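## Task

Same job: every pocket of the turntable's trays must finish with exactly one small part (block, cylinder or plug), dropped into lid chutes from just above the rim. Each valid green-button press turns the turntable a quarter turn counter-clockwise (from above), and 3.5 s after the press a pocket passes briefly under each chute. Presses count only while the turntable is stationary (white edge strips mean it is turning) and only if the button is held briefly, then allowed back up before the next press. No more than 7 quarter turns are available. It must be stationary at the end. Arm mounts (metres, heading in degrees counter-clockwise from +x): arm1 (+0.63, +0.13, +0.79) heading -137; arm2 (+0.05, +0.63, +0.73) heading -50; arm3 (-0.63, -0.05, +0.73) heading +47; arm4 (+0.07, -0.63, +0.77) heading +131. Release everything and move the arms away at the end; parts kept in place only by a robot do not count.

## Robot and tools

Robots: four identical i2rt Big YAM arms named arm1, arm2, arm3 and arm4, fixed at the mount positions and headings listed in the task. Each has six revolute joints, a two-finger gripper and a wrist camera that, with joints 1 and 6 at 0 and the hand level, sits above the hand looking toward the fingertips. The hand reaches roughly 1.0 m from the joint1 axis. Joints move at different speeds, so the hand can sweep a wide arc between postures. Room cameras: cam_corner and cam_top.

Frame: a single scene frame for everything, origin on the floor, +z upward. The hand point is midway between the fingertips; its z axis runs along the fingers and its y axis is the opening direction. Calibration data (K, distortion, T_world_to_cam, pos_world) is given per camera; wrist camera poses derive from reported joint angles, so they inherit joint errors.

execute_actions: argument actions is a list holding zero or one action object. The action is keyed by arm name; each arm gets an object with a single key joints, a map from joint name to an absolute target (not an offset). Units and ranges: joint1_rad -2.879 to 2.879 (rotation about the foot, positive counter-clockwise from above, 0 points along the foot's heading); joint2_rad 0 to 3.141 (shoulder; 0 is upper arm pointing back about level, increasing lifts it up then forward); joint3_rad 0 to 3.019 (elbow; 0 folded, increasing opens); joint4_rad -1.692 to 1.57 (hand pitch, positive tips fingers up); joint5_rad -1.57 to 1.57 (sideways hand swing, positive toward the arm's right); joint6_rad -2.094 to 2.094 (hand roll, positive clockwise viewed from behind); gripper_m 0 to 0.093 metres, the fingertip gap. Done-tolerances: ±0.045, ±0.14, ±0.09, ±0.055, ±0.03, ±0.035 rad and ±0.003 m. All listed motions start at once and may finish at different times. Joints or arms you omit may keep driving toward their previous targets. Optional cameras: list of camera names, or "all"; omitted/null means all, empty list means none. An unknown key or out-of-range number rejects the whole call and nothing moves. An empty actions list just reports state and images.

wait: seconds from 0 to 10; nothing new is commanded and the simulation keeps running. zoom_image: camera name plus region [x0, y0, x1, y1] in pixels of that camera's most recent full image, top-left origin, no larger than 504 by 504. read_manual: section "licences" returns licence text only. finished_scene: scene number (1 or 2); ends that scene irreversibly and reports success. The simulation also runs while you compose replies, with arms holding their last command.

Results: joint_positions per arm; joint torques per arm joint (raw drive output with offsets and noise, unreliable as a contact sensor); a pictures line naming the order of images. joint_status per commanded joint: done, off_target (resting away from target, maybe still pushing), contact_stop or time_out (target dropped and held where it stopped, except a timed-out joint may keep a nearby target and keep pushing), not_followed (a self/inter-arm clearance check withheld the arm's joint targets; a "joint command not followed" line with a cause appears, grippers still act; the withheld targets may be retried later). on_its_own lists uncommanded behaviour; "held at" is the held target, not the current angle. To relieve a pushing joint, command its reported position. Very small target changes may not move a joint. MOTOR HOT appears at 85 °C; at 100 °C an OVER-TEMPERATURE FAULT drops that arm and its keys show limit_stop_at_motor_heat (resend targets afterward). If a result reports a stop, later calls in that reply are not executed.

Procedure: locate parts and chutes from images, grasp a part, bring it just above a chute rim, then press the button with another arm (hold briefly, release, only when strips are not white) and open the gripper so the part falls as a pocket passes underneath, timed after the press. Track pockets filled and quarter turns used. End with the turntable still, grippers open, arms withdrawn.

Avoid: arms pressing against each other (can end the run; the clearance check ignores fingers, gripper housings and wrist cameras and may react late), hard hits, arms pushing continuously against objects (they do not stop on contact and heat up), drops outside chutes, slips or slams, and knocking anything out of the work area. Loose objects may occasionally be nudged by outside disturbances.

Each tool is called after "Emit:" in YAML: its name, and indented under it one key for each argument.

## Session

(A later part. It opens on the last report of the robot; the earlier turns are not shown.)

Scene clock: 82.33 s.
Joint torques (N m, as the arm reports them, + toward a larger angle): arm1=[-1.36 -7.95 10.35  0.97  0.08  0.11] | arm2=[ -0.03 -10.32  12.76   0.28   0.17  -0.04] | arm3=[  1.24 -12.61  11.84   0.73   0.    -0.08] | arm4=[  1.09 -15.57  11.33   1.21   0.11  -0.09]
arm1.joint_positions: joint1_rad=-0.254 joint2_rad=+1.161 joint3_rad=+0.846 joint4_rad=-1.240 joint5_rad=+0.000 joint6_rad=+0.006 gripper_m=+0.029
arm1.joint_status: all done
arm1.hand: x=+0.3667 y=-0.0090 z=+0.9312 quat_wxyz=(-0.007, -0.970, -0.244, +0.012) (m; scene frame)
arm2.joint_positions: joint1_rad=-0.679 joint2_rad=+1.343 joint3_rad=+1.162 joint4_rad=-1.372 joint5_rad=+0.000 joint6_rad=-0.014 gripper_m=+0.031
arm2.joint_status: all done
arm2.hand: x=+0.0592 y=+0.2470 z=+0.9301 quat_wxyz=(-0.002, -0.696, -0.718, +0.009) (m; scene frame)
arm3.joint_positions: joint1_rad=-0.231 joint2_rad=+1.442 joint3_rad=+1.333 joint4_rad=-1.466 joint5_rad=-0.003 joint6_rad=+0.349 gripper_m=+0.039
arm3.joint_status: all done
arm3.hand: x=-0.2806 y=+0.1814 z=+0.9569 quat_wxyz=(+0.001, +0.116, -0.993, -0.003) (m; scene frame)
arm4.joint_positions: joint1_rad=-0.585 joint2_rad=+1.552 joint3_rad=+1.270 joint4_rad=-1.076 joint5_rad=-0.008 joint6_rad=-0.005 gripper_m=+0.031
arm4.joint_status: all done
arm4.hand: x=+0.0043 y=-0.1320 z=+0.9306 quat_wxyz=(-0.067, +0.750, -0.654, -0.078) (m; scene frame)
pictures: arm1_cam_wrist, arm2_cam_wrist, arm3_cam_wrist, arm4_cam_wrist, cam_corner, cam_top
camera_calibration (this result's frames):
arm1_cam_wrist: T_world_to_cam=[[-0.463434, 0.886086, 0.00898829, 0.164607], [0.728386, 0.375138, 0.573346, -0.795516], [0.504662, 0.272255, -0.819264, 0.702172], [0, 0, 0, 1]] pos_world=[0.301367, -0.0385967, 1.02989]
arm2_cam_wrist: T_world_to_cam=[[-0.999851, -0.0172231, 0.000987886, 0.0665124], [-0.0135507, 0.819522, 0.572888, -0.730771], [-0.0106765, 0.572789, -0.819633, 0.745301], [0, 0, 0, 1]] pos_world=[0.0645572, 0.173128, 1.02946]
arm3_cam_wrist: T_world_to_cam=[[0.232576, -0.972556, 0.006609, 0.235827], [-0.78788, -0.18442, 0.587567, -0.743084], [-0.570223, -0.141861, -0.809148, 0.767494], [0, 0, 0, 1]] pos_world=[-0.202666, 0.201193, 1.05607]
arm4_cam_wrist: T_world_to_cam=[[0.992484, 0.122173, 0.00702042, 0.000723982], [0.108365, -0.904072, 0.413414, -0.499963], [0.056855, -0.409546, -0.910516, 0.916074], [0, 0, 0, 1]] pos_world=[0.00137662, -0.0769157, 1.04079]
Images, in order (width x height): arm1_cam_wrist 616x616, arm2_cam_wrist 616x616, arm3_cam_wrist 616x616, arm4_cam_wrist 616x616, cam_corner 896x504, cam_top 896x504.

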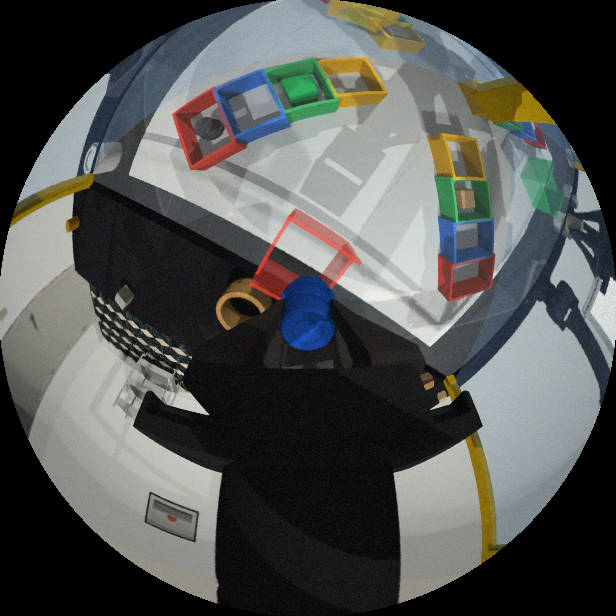

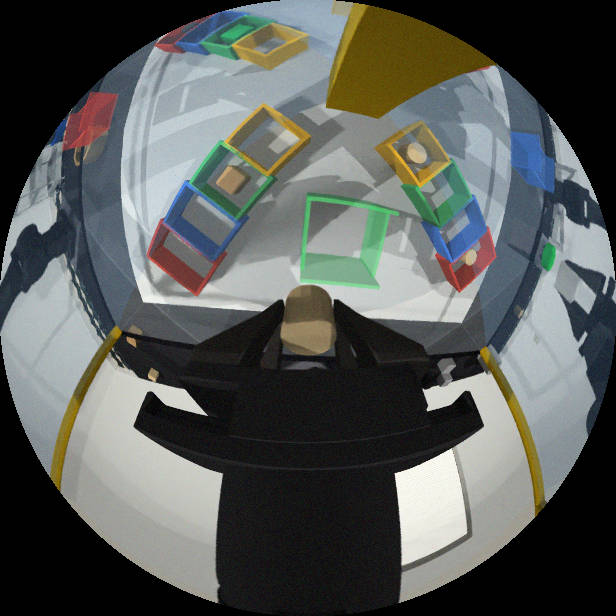

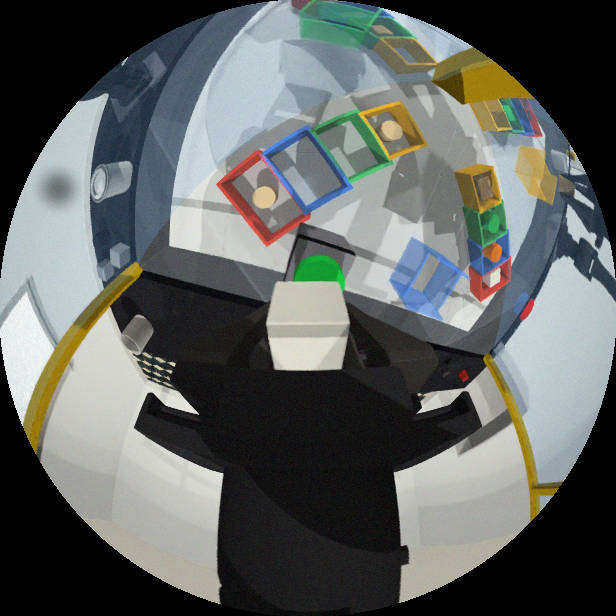

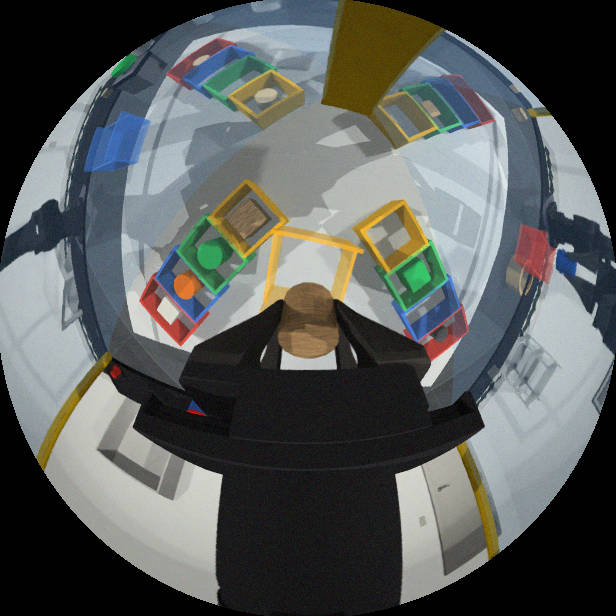

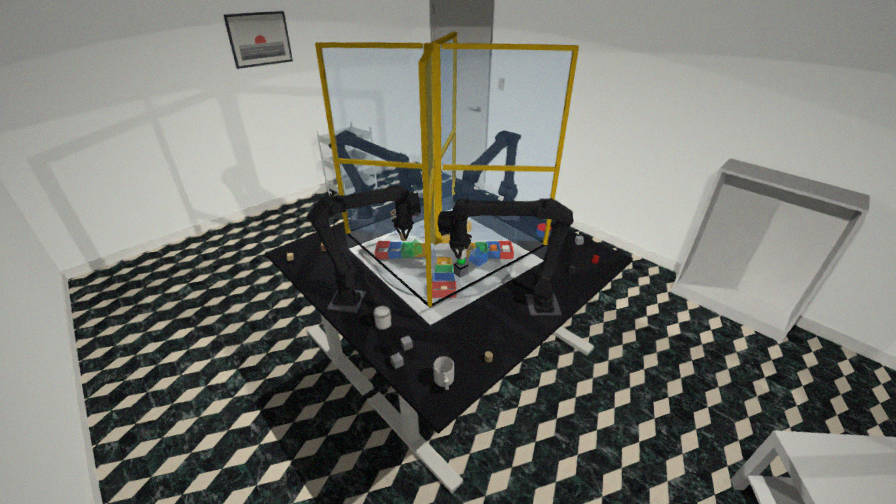

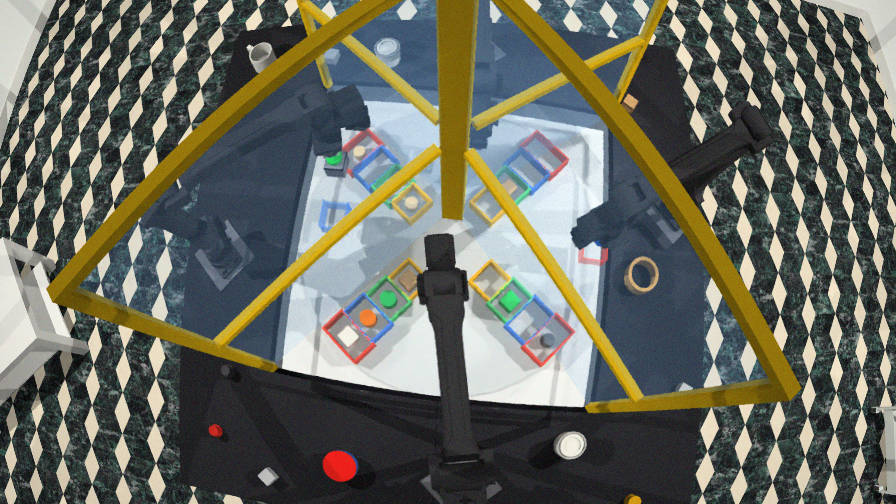

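Emit:
execute_actions:
  actions:
    - {"arm1":{"joints":{"joint4_rad":-1.285}},"arm2":{"joints":{"joint1_rad":-0.744,"joint2_rad":1.42,"joint3_rad":1.28,"joint4_rad":-1.39}},"arm3":{"joints":{"joint1_rad":-0.59,"joint2_rad":1.335,"joint4_rad":-1.38}},"arm4":{"joints":{"joint1_rad":-0.607,"joint4_rad":-1.0}}}
  cameras: []

Emit:
execute_actions:
  actions:
    - {"arm3":{"joints":{"joint3_rad":1.172}}}
  cameras: ["arm1_cam_wrist","arm2_cam_wrist","arm3_cam_wrist","arm4_cam_wrist"]

Scene clock: 118.33 s.
Joint torques (N m, as the arm reports them, + toward a larger angle): arm1=[-1.38 -7.99 10.15 -0.34  0.09  0.11] | arm2=[ 0.59 -9.28 13.89  0.09  0.16 -0.02] | arm3=[ 2.32 -9.98 11.87  1.51 -0.07 -0.06] | arm4=[  0.68 -14.82  11.29   1.43   0.1   -0.08]
arm1.joint_positions: joint1_rad=-0.254 joint2_rad=+1.161 joint3_rad=+0.846 joint4_rad=-1.272 joint5_rad=+0.000 joint6_rad=+0.006 gripper_m=+0.029
arm1.joint_status: all done
arm1.hand: x=+0.3736 y=-0.0052 z=+0.9311 quat_wxyz=(-0.003, -0.970, -0.244, -0.004) (m; scene frame)
arm2.joint_positions: joint1_rad=-0.744 joint2_rad=+1.407 joint3_rad=+1.230 joint4_rad=-1.386 joint5_rad=+0.000 joint6_rad=-0.014 gripper_m=+0.031
arm2.joint_status: all done
arm2.hand: x=+0.0333 y=+0.2251 z=+0.9320 quat_wxyz=(+0.002, -0.719, -0.695, +0.005) (m; scene frame)
arm3.joint_positions: joint1_rad=-0.598 joint2_rad=+1.332 joint3_rad=+1.341 joint4_rad=-1.394 joint5_rad=-0.002 joint6_rad=+0.348 gripper_m=+0.039
arm3.joint_status: all done
arm3.hand: x=-0.2152 y=+0.0415 z=+1.0056 quat_wxyz=(-0.091, -0.067, -0.993, -0.030) (m; scene frame)
arm4.joint_positions: joint1_rad=-0.603 joint2_rad=+1.552 joint3_rad=+1.270 joint4_rad=-1.019 joint5_rad=-0.008 joint6_rad=-0.005 gripper_m=+0.031
arm4.joint_status: all done
arm4.hand: x=+0.0119 y=-0.1172 z=+0.9339 quat_wxyz=(-0.087, +0.741, -0.658, -0.099) (m; scene frame)
pictures: none
No camera images: the call's "cameras" was empty. Leave "cameras" out to get every camera's image.

Scene clock: 119.27 s.
Joint torques (N m, as the arm reports them, + toward a larger angle): arm1=[-1.36 -7.99 10.17 -0.35  0.09  0.11] | arm2=[ 0.39 -9.29 14.01  0.03  0.17 -0.03] | arm3=[  2.04 -10.62   8.64   0.82  -0.07  -0.06] | arm4=[  0.03 -14.74  11.32   1.53   0.1   -0.11]
arm1.joint_positions: joint1_rad=-0.254 joint2_rad=+1.161 joint3_rad=+0.846 joint4_rad=-1.272 joint5_rad=+0.000 joint6_rad=+0.006 gripper_m=+0.029
arm1.joint_status: not commanded
arm1.hand: x=+0.3736 y=-0.0052 z=+0.9311 quat_wxyz=(-0.003, -0.970, -0.244, -0.004) (m; scene frame)
arm2.joint_positions: joint1_rad=-0.744 joint2_rad=+1.407 joint3_rad=+1.230 joint4_rad=-1.386 joint5_rad=+0.000 joint6_rad=-0.014 gripper_m=+0.031
arm2.joint_status: not commanded
arm2.hand: x=+0.0333 y=+0.2251 z=+0.9320 quat_wxyz=(+0.002, -0.719, -0.695, +0.005) (m; scene frame)
arm3.joint_positions: joint1_rad=-0.598 joint2_rad=+1.343 joint3_rad=+1.160 joint4_rad=-1.388 joint5_rad=-0.002 joint6_rad=+0.348 gripper_m=+0.039
arm3.joint_status: all done
arm3.hand: x=-0.2614 y=+0.0318 z=+0.9285 quat_wxyz=(-0.001, -0.067, -0.998, -0.004) (m; scene frame)
arm4.joint_positions: joint1_rad=-0.603 joint2_rad=+1.552 joint3_rad=+1.270 joint4_rad=-1.019 joint5_rad=-0.008 joint6_rad=-0.005 gripper_m=+0.031
arm4.joint_status: not commanded
arm4.hand: x=+0.0119 y=-0.1172 z=+0.9339 quat_wxyz=(-0.087, +0.741, -0.658, -0.099) (m; scene frame)
pictures: arm1_cam_wrist, arm2_cam_wrist, arm3_cam_wrist, arm4_cam_wrist
camera_calibration (this result's frames):
arm1_cam_wrist: T_world_to_cam=[[-0.463915, 0.885828, 0.00954019, 0.164135], [0.711799, 0.36632, 0.599293, -0.819935], [0.527376, 0.284812, -0.800473, 0.671677], [0, 0, 0, 1]] pos_world=[0.305547, -0.036338, 1.02748]
arm2_cam_wrist: T_world_to_cam=[[-0.998861, 0.047706, 0.00114579, 0.0254873], [0.0394911, 0.812904, 0.581058, -0.722117], [0.0267885, 0.580441, -0.813862, 0.750831], [0, 0, 0, 1]] pos_world=[0.0338618, 0.149982, 1.03063]
arm3_cam_wrist: T_world_to_cam=[[-0.130377, -0.991453, 0.00468094, -0.00644406], [-0.803527, 0.108428, 0.585309, -0.750131], [-0.580815, 0.0725496, -0.810796, 0.726142], [0, 0, 0, 1]] pos_world=[-0.181837, 0.0222648, 1.02784]
arm4_cam_wrist: T_world_to_cam=[[0.99457, 0.103857, 0.00666633, -0.0104435], [0.0944979, -0.928065, 0.36023, -0.441737], [0.0435993, -0.357644, -0.93284, 0.951827], [0, 0, 0, 1]] pos_world=[0.0106309, -0.0684599, 1.0471]
Images, in order (width x height): arm1_cam_wrist 616x616, arm2_cam_wrist 616x616, arm3_cam_wrist 616x616, arm4_cam_wrist 616x616.

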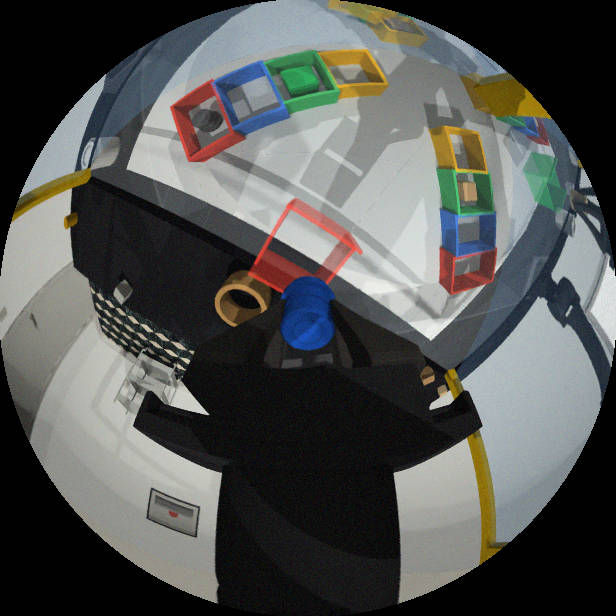

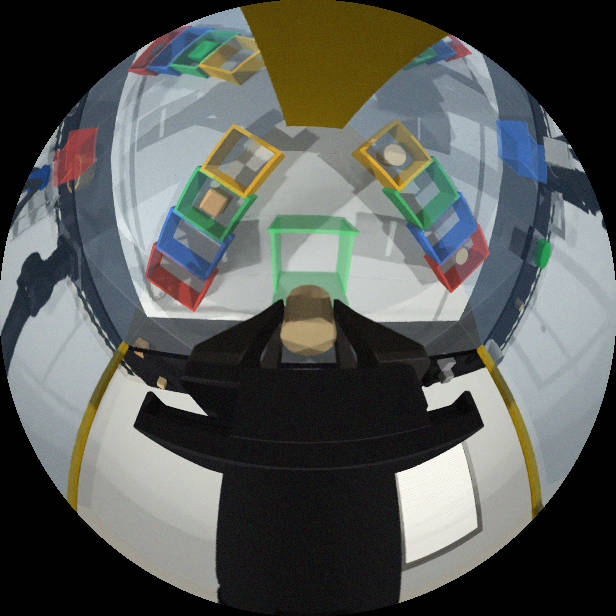

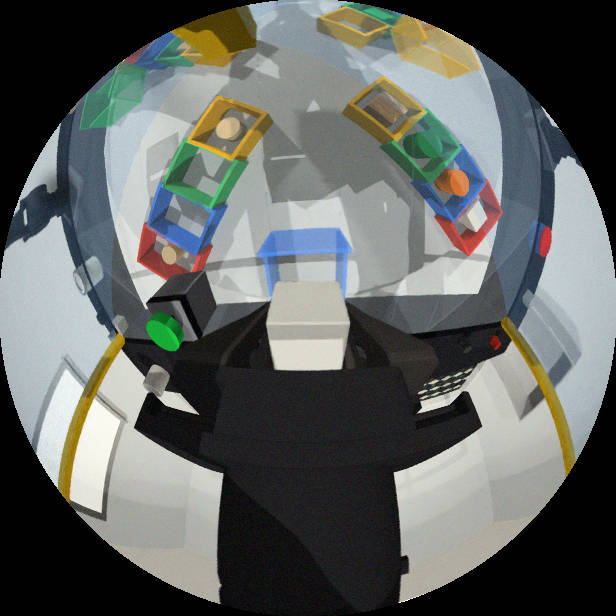

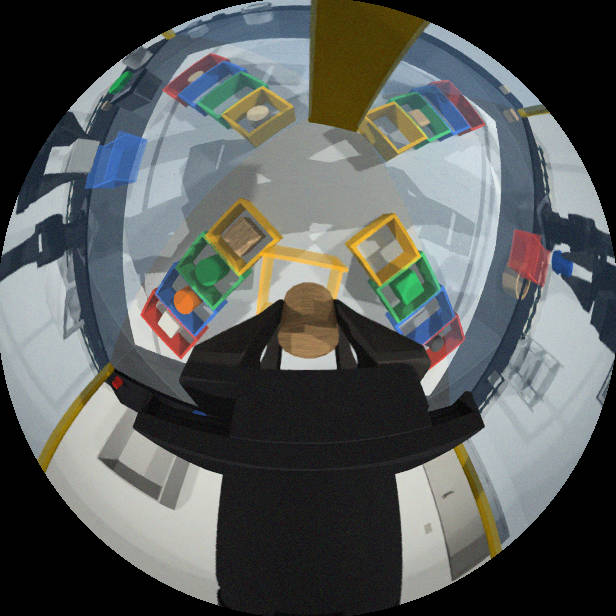

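Emit:
execute_actions:
  actions:
    - {"arm1":{"joints":{"joint4_rad":-1.185}},"arm2":{"joints":{"joint4_rad":-1.345}},"arm3":{"joints":{"joint3_rad":1.39,"joint4_rad":-1.475}}}
  cameras: []

Emit:
execute_actions:
  actions:
    - {"arm3":{"joints":{"joint1_rad":-0.247,"joint2_rad":1.43}}}
  cameras: ["arm1_cam_wrist","arm3_cam_wrist"]

Scene clock: 130.67 s.
Joint torques (N m, as the arm reports them, + toward a larger angle): arm1=[-1.4  -8.21 10.29  1.09  0.09  0.11] | arm2=[ 0.39 -9.52 13.95  0.57  0.17 -0.02] | arm3=[ 2.4  -8.79 11.08  0.28 -0.06 -0.08] | arm4=[  0.34 -14.92  11.52   1.41   0.09  -0.11]
arm1.joint_positions: joint1_rad=-0.254 joint2_rad=+1.161 joint3_rad=+0.846 joint4_rad=-1.200 joint5_rad=+0.000 joint6_rad=+0.006 gripper_m=+0.029
arm1.joint_status: all done
arm1.hand: x=+0.3582 y=-0.0136 z=+0.9316 quat_wxyz=(-0.012, -0.969, -0.244, +0.031) (m; scene frame)
arm2.joint_positions: joint1_rad=-0.744 joint2_rad=+1.407 joint3_rad=+1.230 joint4_rad=-1.354 joint5_rad=+0.000 joint6_rad=-0.014 gripper_m=+0.031
arm2.joint_status: all done
arm2.hand: x=+0.0330 y=+0.2171 z=+0.9322 quat_wxyz=(-0.009, -0.719, -0.695, +0.017) (m; scene frame)
arm3.joint_positions: joint1_rad=-0.598 joint2_rad=+1.335 joint3_rad=+1.349 joint4_rad=-1.464 joint5_rad=-0.002 joint6_rad=+0.348 gripper_m=+0.039
arm3.joint_status: all done
arm3.hand: x=-0.2295 y=+0.0384 z=+1.0052 quat_wxyz=(-0.060, -0.067, -0.996, -0.021) (m; scene frame)
arm4.joint_positions: joint1_rad=-0.603 joint2_rad=+1.552 joint3_rad=+1.270 joint4_rad=-1.019 joint5_rad=-0.008 joint6_rad=-0.005 gripper_m=+0.031
arm4.joint_status: not commanded
arm4.hand: x=+0.0119 y=-0.1172 z=+0.9339 quat_wxyz=(-0.087, +0.741, -0.658, -0.099) (m; scene frame)
pictures: none
No camera images: the call's "cameras" was empty. Leave "cameras" out to get every camera's image.

Scene clock: 131.73 s.
Joint torques (N m, as the arm reports them, + toward a larger angle): arm1=[-1.38 -8.15 10.31  1.1   0.09  0.11] | arm2=[ 0.27 -9.51 14.    0.57  0.16 -0.04] | arm3=[  0.09 -13.54  10.66   0.1    0.07  -0.07] | arm4=[  0.4  -14.94  11.41   1.42   0.11  -0.09]
arm1.joint_positions: joint1_rad=-0.254 joint2_rad=+1.161 joint3_rad=+0.846 joint4_rad=-1.200 joint5_rad=+0.000 joint6_rad=+0.006 gripper_m=+0.029
arm1.joint_status: not commanded
arm1.hand: x=+0.3582 y=-0.0136 z=+0.9316 quat_wxyz=(-0.012, -0.969, -0.244, +0.031) (m; scene frame)
arm2.joint_positions: joint1_rad=-0.744 joint2_rad=+1.407 joint3_rad=+1.230 joint4_rad=-1.354 joint5_rad=+0.000 joint6_rad=-0.014 gripper_m=+0.031
arm2.joint_status: not commanded
arm2.hand: x=+0.0330 y=+0.2171 z=+0.9322 quat_wxyz=(-0.009, -0.719, -0.695, +0.017) (m; scene frame)
arm3.joint_positions: joint1_rad=-0.235 joint2_rad=+1.443 joint3_rad=+1.349 joint4_rad=-1.465 joint5_rad=-0.005 joint6_rad=+0.348 gripper_m=+0.039
arm3.joint_status: all done
arm3.hand: x=-0.2756 y=+0.1832 z=+0.9629 quat_wxyz=(-0.007, +0.114, -0.993, -0.008) (m; scene frame)
arm4.joint_positions: joint1_rad=-0.603 joint2_rad=+1.552 joint3_rad=+1.270 joint4_rad=-1.019 joint5_rad=-0.008 joint6_rad=-0.005 gripper_m=+0.031
arm4.joint_status: not commanded
arm4.hand: x=+0.0119 y=-0.1172 z=+0.9339 quat_wxyz=(-0.087, +0.741, -0.658, -0.099) (m; scene frame)
pictures: arm1_cam_wrist, arm3_cam_wrist
camera_calibration (this result's frames):
arm1_cam_wrist: T_world_to_cam=[[-0.462865, 0.88639, 0.00828811, 0.165221], [0.747718, 0.385395, 0.540729, -0.764261], [0.476103, 0.256482, -0.841156, 0.738472], [0, 0, 0, 1]] pos_world=[0.296337, -0.0413125, 1.03306]
arm3_cam_wrist: T_world_to_cam=[[0.230289, -0.973122, -0.00100807, 0.243141], [-0.796054, -0.188981, 0.574965, -0.731536], [-0.559701, -0.131605, -0.818178, 0.785189], [0, 0, 0, 1]] pos_world=[-0.198864, 0.201695, 1.06328]
Images, in order (width x height): arm1_cam_wrist 616x616, arm3_cam_wrist 616x616.

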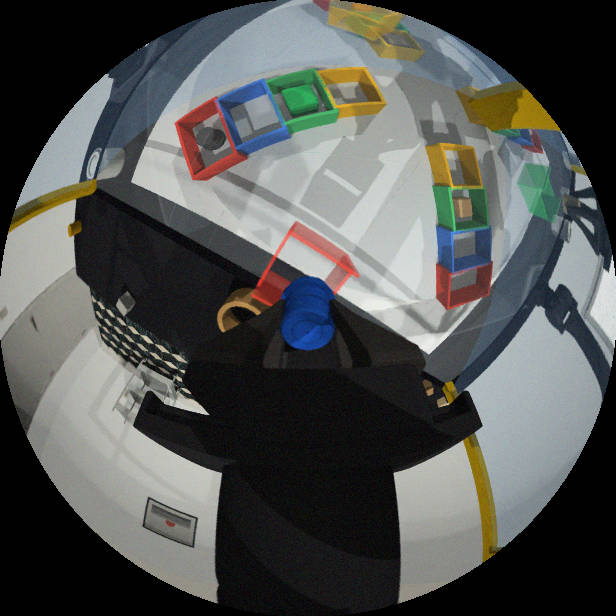

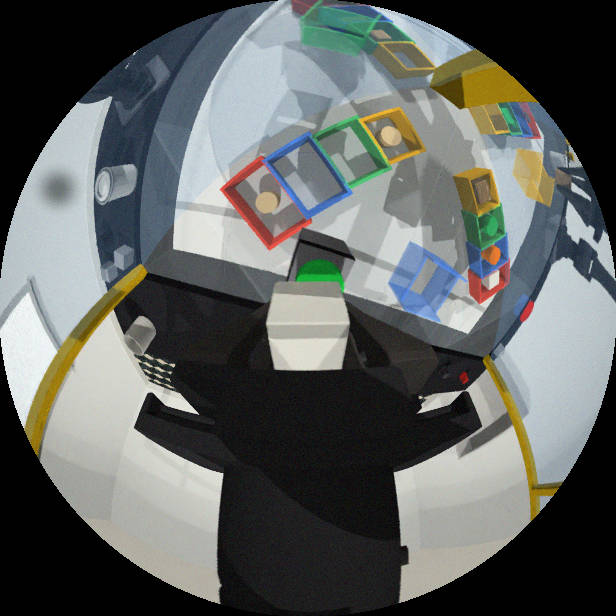

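Emit:
execute_actions:
  actions:
    - {"arm3":{"joints":{"joint1_rad":-0.268}}}
  cameras: []

Emit:
execute_actions:
  actions:
    - {"arm3":{"joints":{"joint2_rad":1.6}}}
  cameras: []

Emit:
wait:
  seconds: 0.25

Emit:
execute_actions:
  actions:
    - {"arm3":{"joints":{"joint1_rad":-0.588,"joint2_rad":1.335,"joint4_rad":-1.39}}}
  cameras: []

Emit:
execute_actions:
  actions:
    - {"arm3":{"joints":{"joint3_rad":1.172}}}
  cameras: ["cam_top"]

Emit:
execute_actions:
  actions:
    - {"arm3":{"joints":{"gripper_m":0.09}}}
  cameras: ["cam_top","arm3_cam_wrist"]

Emit:
execute_actions:
  actions:
    - {"arm3":{"joints":{"joint2_rad":0.8,"joint3_rad":0.88,"joint4_rad":-1.55}}}
  cameras: []

Emit:
execute_actions:
  actions:
    - {"arm3":{"joints":{"joint1_rad":0.843,"joint6_rad":0}}}
  cameras: []

Emit:
execute_actions:
  actions:
    - {"arm3":{"joints":{"joint2_rad":1.61,"joint3_rad":1.23,"joint4_rad":-1.13}}}
  cameras: ["cam_top","arm3_cam_wrist"]

Scene clock: 147.40 s.
Joint torques (N m, as the arm reports them, + toward a larger angle): arm1=[-1.44 -8.13 10.3   1.08  0.08  0.11] | arm2=[ 0.38 -9.42 14.02  0.62  0.16 -0.03] | arm3=[  1.42 -12.96  10.8    0.14   0.06  -0.08] | arm4=[  0.53 -14.84  11.39   1.47   0.12  -0.12]
arm1.joint_positions: joint1_rad=-0.254 joint2_rad=+1.161 joint3_rad=+0.846 joint4_rad=-1.200 joint5_rad=+0.000 joint6_rad=+0.006 gripper_m=+0.029
arm1.joint_status: not commanded
arm1.hand: x=+0.3582 y=-0.0136 z=+0.9316 quat_wxyz=(-0.012, -0.969, -0.244, +0.031) (m; scene frame)
arm2.joint_positions: joint1_rad=-0.744 joint2_rad=+1.407 joint3_rad=+1.230 joint4_rad=-1.354 joint5_rad=+0.000 joint6_rad=-0.014 gripper_m=+0.031
arm2.joint_status: not commanded
arm2.hand: x=+0.0330 y=+0.2171 z=+0.9322 quat_wxyz=(-0.009, -0.719, -0.695, +0.017) (m; scene frame)
arm3.joint_positions: joint1_rad=-0.260 joint2_rad=+1.443 joint3_rad=+1.349 joint4_rad=-1.465 joint5_rad=-0.005 joint6_rad=+0.348 gripper_m=+0.039
arm3.joint_status: all done
arm3.hand: x=-0.2700 y=+0.1744 z=+0.9628 quat_wxyz=(-0.007, +0.102, -0.995, -0.008) (m; scene frame)
arm4.joint_positions: joint1_rad=-0.603 joint2_rad=+1.552 joint3_rad=+1.270 joint4_rad=-1.019 joint5_rad=-0.008 joint6_rad=-0.005 gripper_m=+0.031
arm4.joint_status: not commanded
arm4.hand: x=+0.0119 y=-0.1172 z=+0.9339 quat_wxyz=(-0.087, +0.741, -0.658, -0.099) (m; scene frame)
pictures: none
No camera images: the call's "cameras" was empty. Leave "cameras" out to get every camera's image.

Scene clock: 148.33 s.
Joint torques (N m, as the arm reports them, + toward a larger angle): arm1=[-1.38 -8.12 10.3   1.07  0.08  0.11] | arm2=[ 0.41 -9.59 14.05  0.59  0.16 -0.02] | arm3=[ 1.01 -8.8   9.3   0.47  0.06 -0.07] | arm4=[  0.48 -14.98  11.32   1.39   0.11  -0.08]
arm1.joint_positions: joint1_rad=-0.254 joint2_rad=+1.161 joint3_rad=+0.846 joint4_rad=-1.200 joint5_rad=+0.000 joint6_rad=+0.006 gripper_m=+0.029
arm1.joint_status: not commanded
arm1.hand: x=+0.3582 y=-0.0136 z=+0.9316 quat_wxyz=(-0.012, -0.969, -0.244, +0.031) (m; scene frame)
arm2.joint_positions: joint1_rad=-0.744 joint2_rad=+1.407 joint3_rad=+1.230 joint4_rad=-1.354 joint5_rad=+0.000 joint6_rad=-0.014 gripper_m=+0.031
arm2.joint_status: not commanded
arm2.hand: x=+0.0330 y=+0.2171 z=+0.9322 quat_wxyz=(-0.009, -0.719, -0.695, +0.017) (m; scene frame)
arm3.joint_positions: joint1_rad=-0.260 joint2_rad=+1.546 joint3_rad=+1.368 joint4_rad=-1.478 joint5_rad=-0.006 joint6_rad=+0.348 gripper_m=+0.039
arm3.joint_status: all done
arm3.hand: x=-0.2606 y=+0.1804 z=+0.9279 quat_wxyz=(+0.038, +0.102, -0.994, +0.013) (m; scene frame)
arm4.joint_positions: joint1_rad=-0.603 joint2_rad=+1.552 joint3_rad=+1.270 joint4_rad=-1.019 joint5_rad=-0.008 joint6_rad=-0.005 gripper_m=+0.031
arm4.joint_status: not commanded
arm4.hand: x=+0.0119 y=-0.1172 z=+0.9339 quat_wxyz=(-0.087, +0.741, -0.658, -0.099) (m; scene frame)
pictures: none
No camera images: the call's "cameras" was empty. Leave "cameras" out to get every camera's image.

Scene clock: 148.60 s.
Joint torques (N m, as the arm reports them, + toward a larger angle): arm1=[-1.42 -8.07 10.3   1.09  0.08  0.1 ] | arm2=[ 0.47 -9.58 14.04  0.57  0.17 -0.02] | arm3=[ 1.08 -8.57  9.26  0.49  0.12 -0.05] | arm4=[  0.08 -15.06  11.31   1.53   0.12  -0.09]
arm1.joint_positions: joint1_rad=-0.254 joint2_rad=+1.161 joint3_rad=+0.846 joint4_rad=-1.200 joint5_rad=+0.000 joint6_rad=+0.006 gripper_m=+0.029
arm1.joint_status: not commanded
arm1.hand: x=+0.3582 y=-0.0136 z=+0.9316 quat_wxyz=(-0.012, -0.969, -0.244, +0.031) (m; scene frame)
arm2.joint_positions: joint1_rad=-0.744 joint2_rad=+1.407 joint3_rad=+1.230 joint4_rad=-1.354 joint5_rad=+0.000 joint6_rad=-0.014 gripper_m=+0.031
arm2.joint_status: not commanded
arm2.hand: x=+0.0330 y=+0.2171 z=+0.9322 quat_wxyz=(-0.009, -0.719, -0.695, +0.017) (m; scene frame)
arm3.joint_positions: joint1_rad=-0.260 joint2_rad=+1.546 joint3_rad=+1.368 joint4_rad=-1.478 joint5_rad=-0.006 joint6_rad=+0.348 gripper_m=+0.039
arm3.joint_status: all done
arm3.hand: x=-0.2606 y=+0.1804 z=+0.9279 quat_wxyz=(+0.038, +0.102, -0.994, +0.013) (m; scene frame)
arm4.joint_positions: joint1_rad=-0.603 joint2_rad=+1.552 joint3_rad=+1.270 joint4_rad=-1.019 joint5_rad=-0.008 joint6_rad=-0.005 gripper_m=+0.031
arm4.joint_status: not commanded
arm4.hand: x=+0.0119 y=-0.1172 z=+0.9339 quat_wxyz=(-0.087, +0.741, -0.658, -0.099) (m; scene frame)
wait: 0.27 s; no rest
pictures: arm1_cam_wrist, arm2_cam_wrist, arm3_cam_wrist, arm4_cam_wrist, cam_corner, cam_top
camera_calibration (this result's frames):
arm1_cam_wrist: T_world_to_cam=[[-0.462865, 0.88639, 0.00828811, 0.165221], [0.747718, 0.385395, 0.540729, -0.764261], [0.476103, 0.256482, -0.841156, 0.738472], [0, 0, 0, 1]] pos_world=[0.296337, -0.0413125, 1.03306]
arm2_cam_wrist: T_world_to_cam=[[-0.998875, 0.0474022, 0.00116328, 0.0255359], [0.0400957, 0.831305, 0.554369, -0.69486], [0.0253113, 0.553792, -0.83227, 0.778592], [0, 0, 0, 1]] pos_world=[0.0336609, 0.145252, 1.03318]
arm3_cam_wrist: T_world_to_cam=[[0.207927, -0.977662, 0.0307235, 0.20249], [-0.749088, -0.138959, 0.647733, -0.764363], [-0.628994, -0.157696, -0.761248, 0.69842], [0, 0, 0, 1]] pos_world=[-0.175376, 0.201889, 1.02055]
arm4_cam_wrist: T_world_to_cam=[[0.99457, 0.103857, 0.00666633, -0.0104435], [0.0944979, -0.928065, 0.36023, -0.441737], [0.0435993, -0.357644, -0.93284, 0.951827], [0, 0, 0, 1]] pos_world=[0.0106309, -0.0684599, 1.0471]
Images, in order (width x height): arm1_cam_wrist 616x616, arm2_cam_wrist 616x616, arm3_cam_wrist 616x616, arm4_cam_wrist 616x616, cam_corner 896x504, cam_top 896x504.

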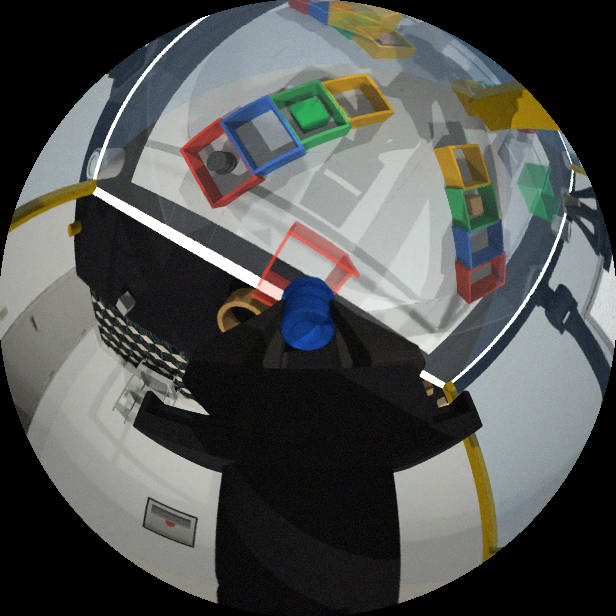

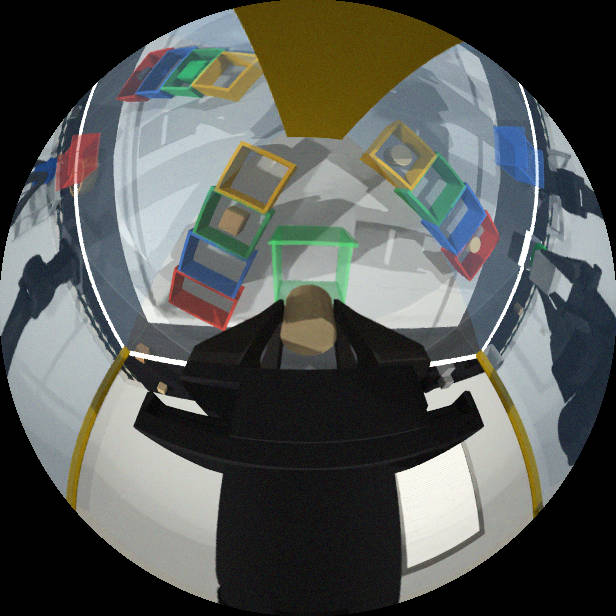

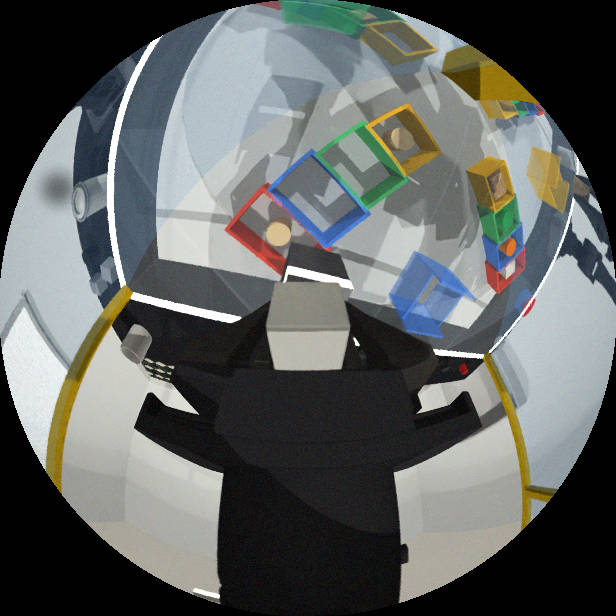

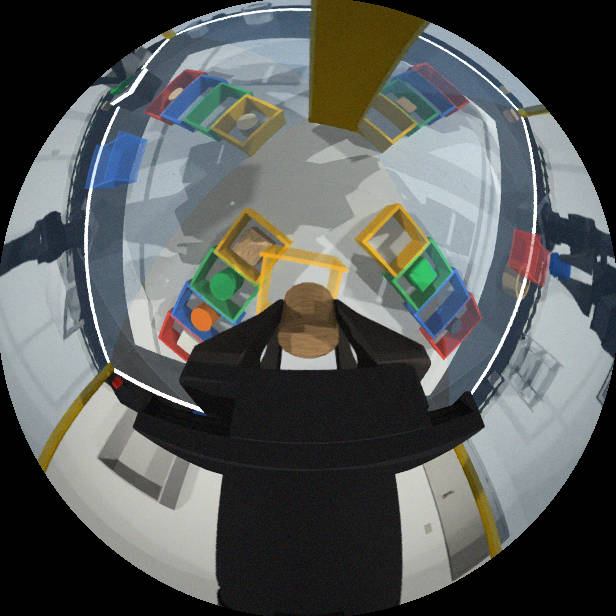

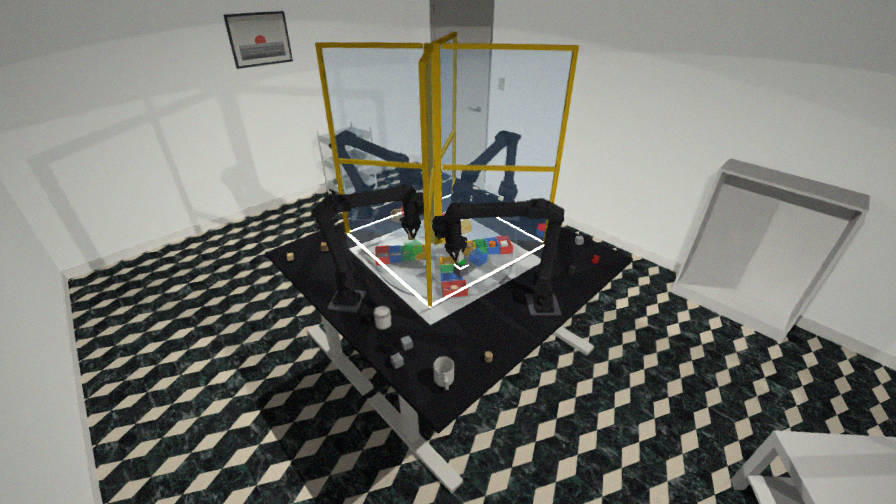

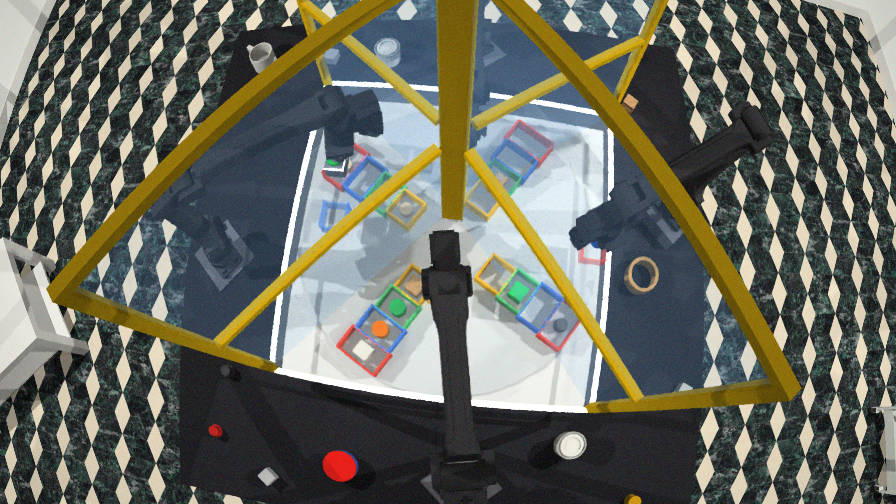

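Scene clock: 149.90 s.
Joint torques (N m, as the arm reports them, + toward a larger angle): arm1=[-1.44 -8.17 10.29  1.08  0.08  0.11] | arm2=[ 0.55 -9.43 13.98  0.62  0.18 -0.03] | arm3=[  1.87 -10.95   9.75   1.26  -0.12  -0.1 ] | arm4=[  0.29 -15.23  11.19   1.47   0.07  -0.09]
arm1.joint_positions: joint1_rad=-0.254 joint2_rad=+1.161 joint3_rad=+0.846 joint4_rad=-1.200 joint5_rad=+0.000 joint6_rad=+0.006 gripper_m=+0.029
arm1.joint_status: not commanded
arm1.hand: x=+0.3582 y=-0.0136 z=+0.9316 quat_wxyz=(-0.012, -0.969, -0.244, +0.031) (m; scene frame)
arm2.joint_positions: joint1_rad=-0.744 joint2_rad=+1.407 joint3_rad=+1.230 joint4_rad=-1.354 joint5_rad=+0.000 joint6_rad=-0.014 gripper_m=+0.031
arm2.joint_status: not commanded
arm2.hand: x=+0.0330 y=+0.2171 z=+0.9322 quat_wxyz=(-0.009, -0.719, -0.695, +0.017) (m; scene frame)
arm3.joint_positions: joint1_rad=-0.600 joint2_rad=+1.338 joint3_rad=+1.368 joint4_rad=-1.399 joint5_rad=-0.001 joint6_rad=+0.347 gripper_m=+0.039
arm3.joint_status: all done
arm3.hand: x=-0.2093 y=+0.0419 z=+1.0143 quat_wxyz=(-0.098, -0.067, -0.992, -0.031) (m; scene frame)
arm4.joint_positions: joint1_rad=-0.603 joint2_rad=+1.552 joint3_rad=+1.270 joint4_rad=-1.019 joint5_rad=-0.008 joint6_rad=-0.005 gripper_m=+0.031
arm4.joint_status: not commanded
arm4.hand: x=+0.0119 y=-0.1172 z=+0.9339 quat_wxyz=(-0.087, +0.741, -0.658, -0.099) (m; scene frame)
pictures: none
No camera images: the call's "cameras" was empty. Leave "cameras" out to get every camera's image.

Scene clock: 150.83 s.
Joint torques (N m, as the arm reports them, + toward a larger angle): arm1=[-1.43 -8.16 10.31  1.07  0.08  0.11] | arm2=[ 0.34 -9.54 14.01  0.64  0.16 -0.02] | arm3=[ 2.36 -9.75  8.65  0.86 -0.08 -0.07] | arm4=[  0.38 -15.19  11.29   1.41   0.11  -0.09]
arm1.joint_positions: joint1_rad=-0.254 joint2_rad=+1.161 joint3_rad=+0.846 joint4_rad=-1.200 joint5_rad=+0.000 joint6_rad=+0.006 gripper_m=+0.029
arm1.joint_status: not commanded
arm1.hand: x=+0.3582 y=-0.0136 z=+0.9316 quat_wxyz=(-0.012, -0.969, -0.244, +0.031) (m; scene frame)
arm2.joint_positions: joint1_rad=-0.744 joint2_rad=+1.407 joint3_rad=+1.230 joint4_rad=-1.354 joint5_rad=+0.000 joint6_rad=-0.014 gripper_m=+0.031
arm2.joint_status: not commanded
arm2.hand: x=+0.0330 y=+0.2171 z=+0.9322 quat_wxyz=(-0.009, -0.719, -0.695, +0.017) (m; scene frame)
arm3.joint_positions: joint1_rad=-0.600 joint2_rad=+1.342 joint3_rad=+1.161 joint4_rad=-1.397 joint5_rad=-0.001 joint6_rad=+0.347 gripper_m=+0.039
arm3.joint_status: all done
arm3.hand: x=-0.2633 y=+0.0307 z=+0.9290 quat_wxyz=(+0.002, -0.067, -0.998, -0.002) (m; scene frame)
arm4.joint_positions: joint1_rad=-0.603 joint2_rad=+1.552 joint3_rad=+1.270 joint4_rad=-1.019 joint5_rad=-0.008 joint6_rad=-0.005 gripper_m=+0.031
arm4.joint_status: not commanded
arm4.hand: x=+0.0119 y=-0.1172 z=+0.9339 quat_wxyz=(-0.087, +0.741, -0.658, -0.099) (m; scene frame)
pictures: cam_top
Images, in order (width x height): cam_top 896x504.

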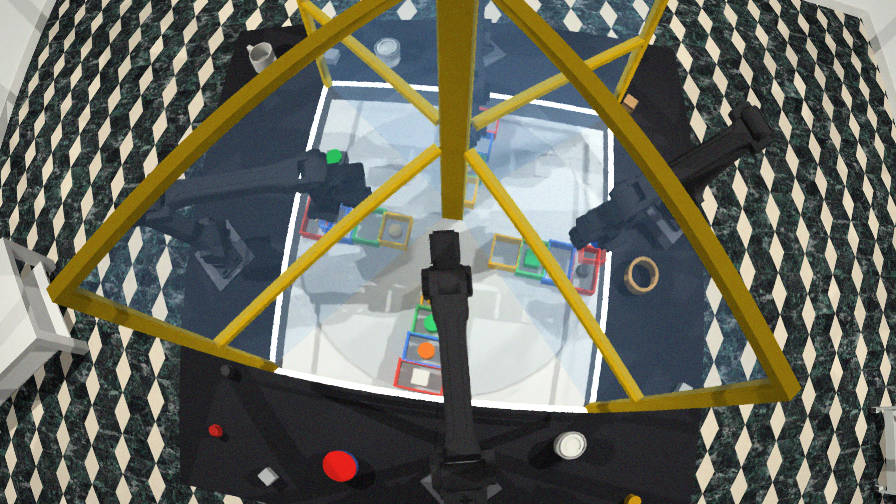

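Scene clock: 151.50 s.
Joint torques (N m, as the arm reports them, + toward a larger angle): arm1=[-1.4  -8.18 10.31  1.07  0.08  0.11] | arm2=[ 0.42 -9.34 14.06  0.59  0.17 -0.03] | arm3=[  2.26 -10.71   8.61   0.84  -0.1   -0.05] | arm4=[  0.33 -15.05  11.44   1.42   0.1   -0.09]
arm1.joint_positions: joint1_rad=-0.254 joint2_rad=+1.161 joint3_rad=+0.846 joint4_rad=-1.200 joint5_rad=+0.000 joint6_rad=+0.006 gripper_m=+0.029
arm1.joint_status: not commanded
arm1.hand: x=+0.3582 y=-0.0136 z=+0.9316 quat_wxyz=(-0.012, -0.969, -0.244, +0.031) (m; scene frame)
arm2.joint_positions: joint1_rad=-0.744 joint2_rad=+1.407 joint3_rad=+1.230 joint4_rad=-1.354 joint5_rad=+0.000 joint6_rad=-0.014 gripper_m=+0.031
arm2.joint_status: not commanded
arm2.hand: x=+0.0330 y=+0.2171 z=+0.9322 quat_wxyz=(-0.009, -0.719, -0.695, +0.017) (m; scene frame)
arm3.joint_positions: joint1_rad=-0.600 joint2_rad=+1.342 joint3_rad=+1.161 joint4_rad=-1.397 joint5_rad=-0.001 joint6_rad=+0.347 gripper_m=+0.090
arm3.joint_status: all done
arm3.hand: x=-0.2633 y=+0.0307 z=+0.9290 quat_wxyz=(+0.002, -0.067, -0.998, -0.002) (m; scene frame)
arm4.joint_positions: joint1_rad=-0.603 joint2_rad=+1.552 joint3_rad=+1.270 joint4_rad=-1.019 joint5_rad=-0.008 joint6_rad=-0.005 gripper_m=+0.031
arm4.joint_status: not commanded
arm4.hand: x=+0.0119 y=-0.1172 z=+0.9339 quat_wxyz=(-0.087, +0.741, -0.658, -0.099) (m; scene frame)
pictures: arm3_cam_wrist, cam_top
camera_calibration (this result's frames):
arm3_cam_wrist: T_world_to_cam=[[-0.130676, -0.991393, 0.00797033, -0.010948], [-0.799199, 0.110093, 0.590898, -0.755937], [-0.58669, 0.070846, -0.806707, 0.720293], [0, 0, 0, 1]] pos_world=[-0.182987, 0.0213398, 1.02783]
Images, in order (width x height): arm3_cam_wrist 616x616, cam_top 896x504.

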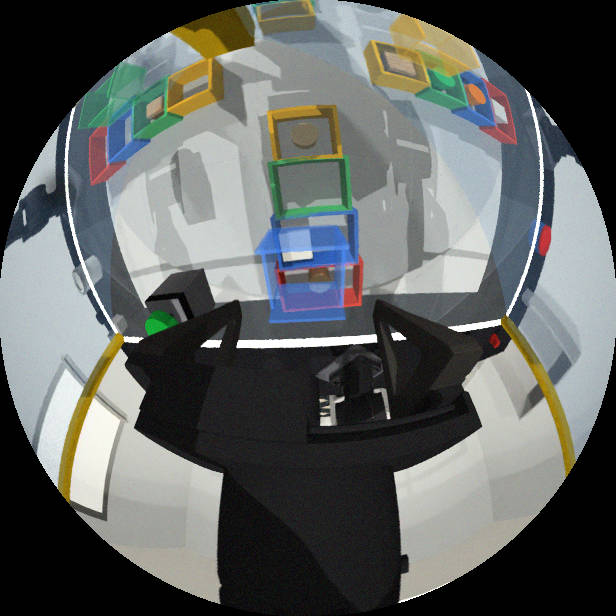

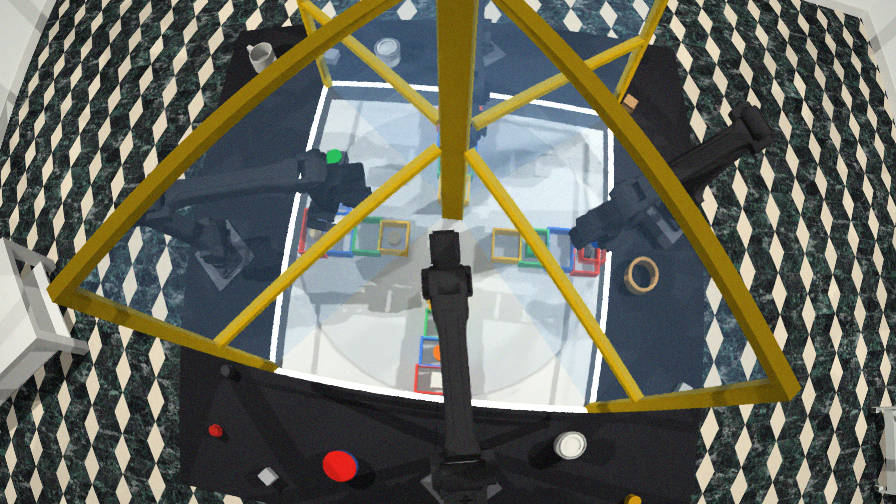

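Scene clock: 152.83 s.
Joint torques (N m, as the arm reports them, + toward a larger angle): arm1=[-1.36 -8.14 10.3   1.08  0.09  0.11] | arm2=[ 0.73 -9.48 14.04  0.58  0.19 -0.03] | arm3=[ 2.61 -1.42  7.89  0.39 -0.1  -0.08] | arm4=[  0.11 -14.99  11.35   1.44   0.1   -0.08]
arm1.joint_positions: joint1_rad=-0.254 joint2_rad=+1.161 joint3_rad=+0.846 joint4_rad=-1.200 joint5_rad=+0.000 joint6_rad=+0.006 gripper_m=+0.029
arm1.joint_status: not commanded
arm1.hand: x=+0.3582 y=-0.0136 z=+0.9316 quat_wxyz=(-0.012, -0.969, -0.244, +0.031) (m; scene frame)
arm2.joint_positions: joint1_rad=-0.744 joint2_rad=+1.407 joint3_rad=+1.230 joint4_rad=-1.354 joint5_rad=+0.000 joint6_rad=-0.014 gripper_m=+0.031
arm2.joint_status: not commanded
arm2.hand: x=+0.0330 y=+0.2171 z=+0.9322 quat_wxyz=(-0.009, -0.719, -0.695, +0.017) (m; scene frame)
arm3.joint_positions: joint1_rad=-0.600 joint2_rad=+0.794 joint3_rad=+0.884 joint4_rad=-1.542 joint5_rad=-0.001 joint6_rad=+0.347 gripper_m=+0.090
arm3.joint_status: all done
arm3.hand: x=-0.4212 y=-0.0036 z=+0.9666 quat_wxyz=(-0.058, -0.067, -0.996, -0.020) (m; scene frame)
arm4.joint_positions: joint1_rad=-0.603 joint2_rad=+1.552 joint3_rad=+1.270 joint4_rad=-1.019 joint5_rad=-0.008 joint6_rad=-0.005 gripper_m=+0.031
arm4.joint_status: not commanded
arm4.hand: x=+0.0119 y=-0.1172 z=+0.9339 quat_wxyz=(-0.087, +0.741, -0.658, -0.099) (m; scene frame)
pictures: none
No camera images: the call's "cameras" was empty. Leave "cameras" out to get every camera's image.

Scene clock: 154.53 s.
Joint torques (N m, as the arm reports them, + toward a larger angle): arm1=[-1.42 -8.2  10.3   1.09  0.08  0.1 ] | arm2=[ 0.42 -9.67 13.97  0.61  0.15 -0.01] | arm3=[ 1.77 -1.45  7.75  0.36  0.   -0.08] | arm4=[  0.23 -15.21  11.32   1.38   0.08  -0.11]
arm1.joint_positions: joint1_rad=-0.254 joint2_rad=+1.161 joint3_rad=+0.846 joint4_rad=-1.200 joint5_rad=+0.000 joint6_rad=+0.006 gripper_m=+0.029
arm1.joint_status: not commanded
arm1.hand: x=+0.3582 y=-0.0136 z=+0.9316 quat_wxyz=(-0.012, -0.969, -0.244, +0.031) (m; scene frame)
arm2.joint_positions: joint1_rad=-0.744 joint2_rad=+1.407 joint3_rad=+1.230 joint4_rad=-1.354 joint5_rad=+0.000 joint6_rad=-0.014 gripper_m=+0.031
arm2.joint_status: not commanded
arm2.hand: x=+0.0330 y=+0.2171 z=+0.9322 quat_wxyz=(-0.009, -0.719, -0.695, +0.017) (m; scene frame)
arm3.joint_positions: joint1_rad=+0.835 joint2_rad=+0.796 joint3_rad=+0.884 joint4_rad=-1.542 joint5_rad=-0.004 joint6_rad=+0.010 gripper_m=+0.090
arm3.joint_status: all done
arm3.hand: x=-0.6475 y=+0.1653 z=+0.9663 quat_wxyz=(-0.041, +0.729, -0.682, -0.045) (m; scene frame)
arm4.joint_positions: joint1_rad=-0.603 joint2_rad=+1.552 joint3_rad=+1.270 joint4_rad=-1.019 joint5_rad=-0.008 joint6_rad=-0.005 gripper_m=+0.031
arm4.joint_status: not commanded
arm4.hand: x=+0.0119 y=-0.1172 z=+0.9339 quat_wxyz=(-0.087, +0.741, -0.658, -0.099) (m; scene frame)
pictures: none
No camera images: the call's "cameras" was empty. Leave "cameras" out to get every camera's image.

Scene clock: 156.13 s.
Joint torques (N m, as the arm reports them, + toward a larger angle): arm1=[-1.4  -8.24 10.31  1.07  0.09  0.1 ] | arm2=[ 0.6  -9.47 14.04  0.63  0.17 -0.01] | arm3=[  1.99 -15.52   8.76   1.08  -0.02  -0.07] | arm4=[  0.27 -14.84  11.35   1.43   0.11  -0.06]
arm1.joint_positions: joint1_rad=-0.254 joint2_rad=+1.161 joint3_rad=+0.846 joint4_rad=-1.200 joint5_rad=+0.000 joint6_rad=+0.006 gripper_m=+0.029
arm1.joint_status: not commanded
arm1.hand: x=+0.3582 y=-0.0136 z=+0.9316 quat_wxyz=(-0.012, -0.969, -0.244, +0.031) (m; scene frame)
arm2.joint_positions: joint1_rad=-0.744 joint2_rad=+1.407 joint3_rad=+1.230 joint4_rad=-1.354 joint5_rad=+0.000 joint6_rad=-0.014 gripper_m=+0.031
arm2.joint_status: not commanded
arm2.hand: x=+0.0330 y=+0.2171 z=+0.9322 quat_wxyz=(-0.009, -0.719, -0.695, +0.017) (m; scene frame)
arm3.joint_positions: joint1_rad=+0.835 joint2_rad=+1.618 joint3_rad=+1.211 joint4_rad=-1.141 joint5_rad=-0.004 joint6_rad=+0.010 gripper_m=+0.090
arm3.joint_status: all done
arm3.hand: x=-0.6661 y=+0.4143 z=+0.8379 quat_wxyz=(-0.009, +0.730, -0.683, -0.010) (m; scene frame)
arm4.joint_positions: joint1_rad=-0.603 joint2_rad=+1.552 joint3_rad=+1.270 joint4_rad=-1.019 joint5_rad=-0.008 joint6_rad=-0.005 gripper_m=+0.031
arm4.joint_status: not commanded
arm4.hand: x=+0.0119 y=-0.1172 z=+0.9339 quat_wxyz=(-0.087, +0.741, -0.658, -0.099) (m; scene frame)
pictures: arm3_cam_wrist, cam_top
camera_calibration (this result's frames):
arm3_cam_wrist: T_world_to_cam=[[0.997487, 0.0697368, 0.0124709, 0.625508], [0.0505246, -0.823685, 0.564792, -0.0915131], [0.0496588, -0.562743, -0.825139, 1.08515], [0, 0, 0, 1]] pos_world=[-0.6732, 0.491661, 0.939284]
Images, in order (width x height): arm3_cam_wrist 616x616, cam_top 896x504.

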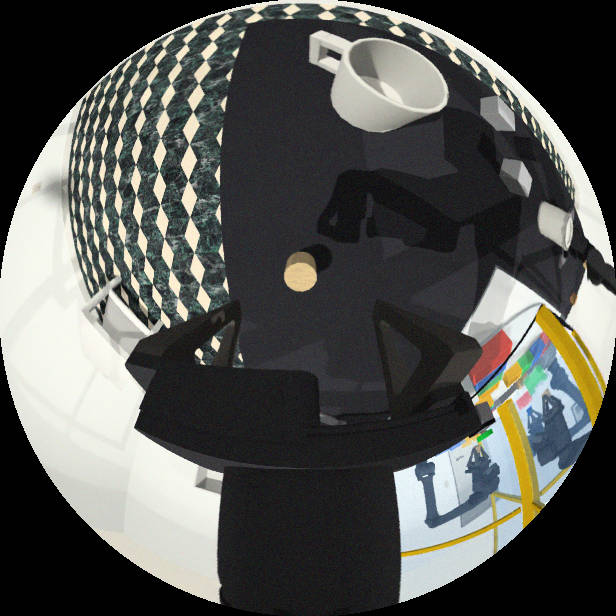

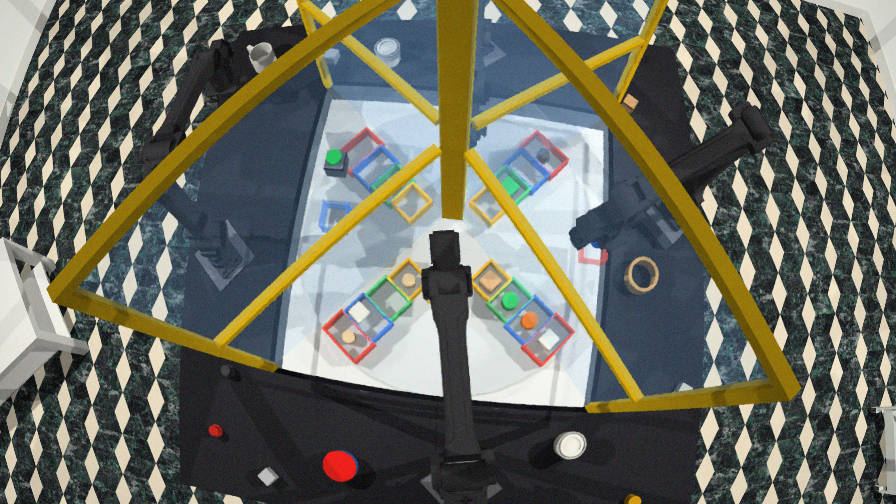

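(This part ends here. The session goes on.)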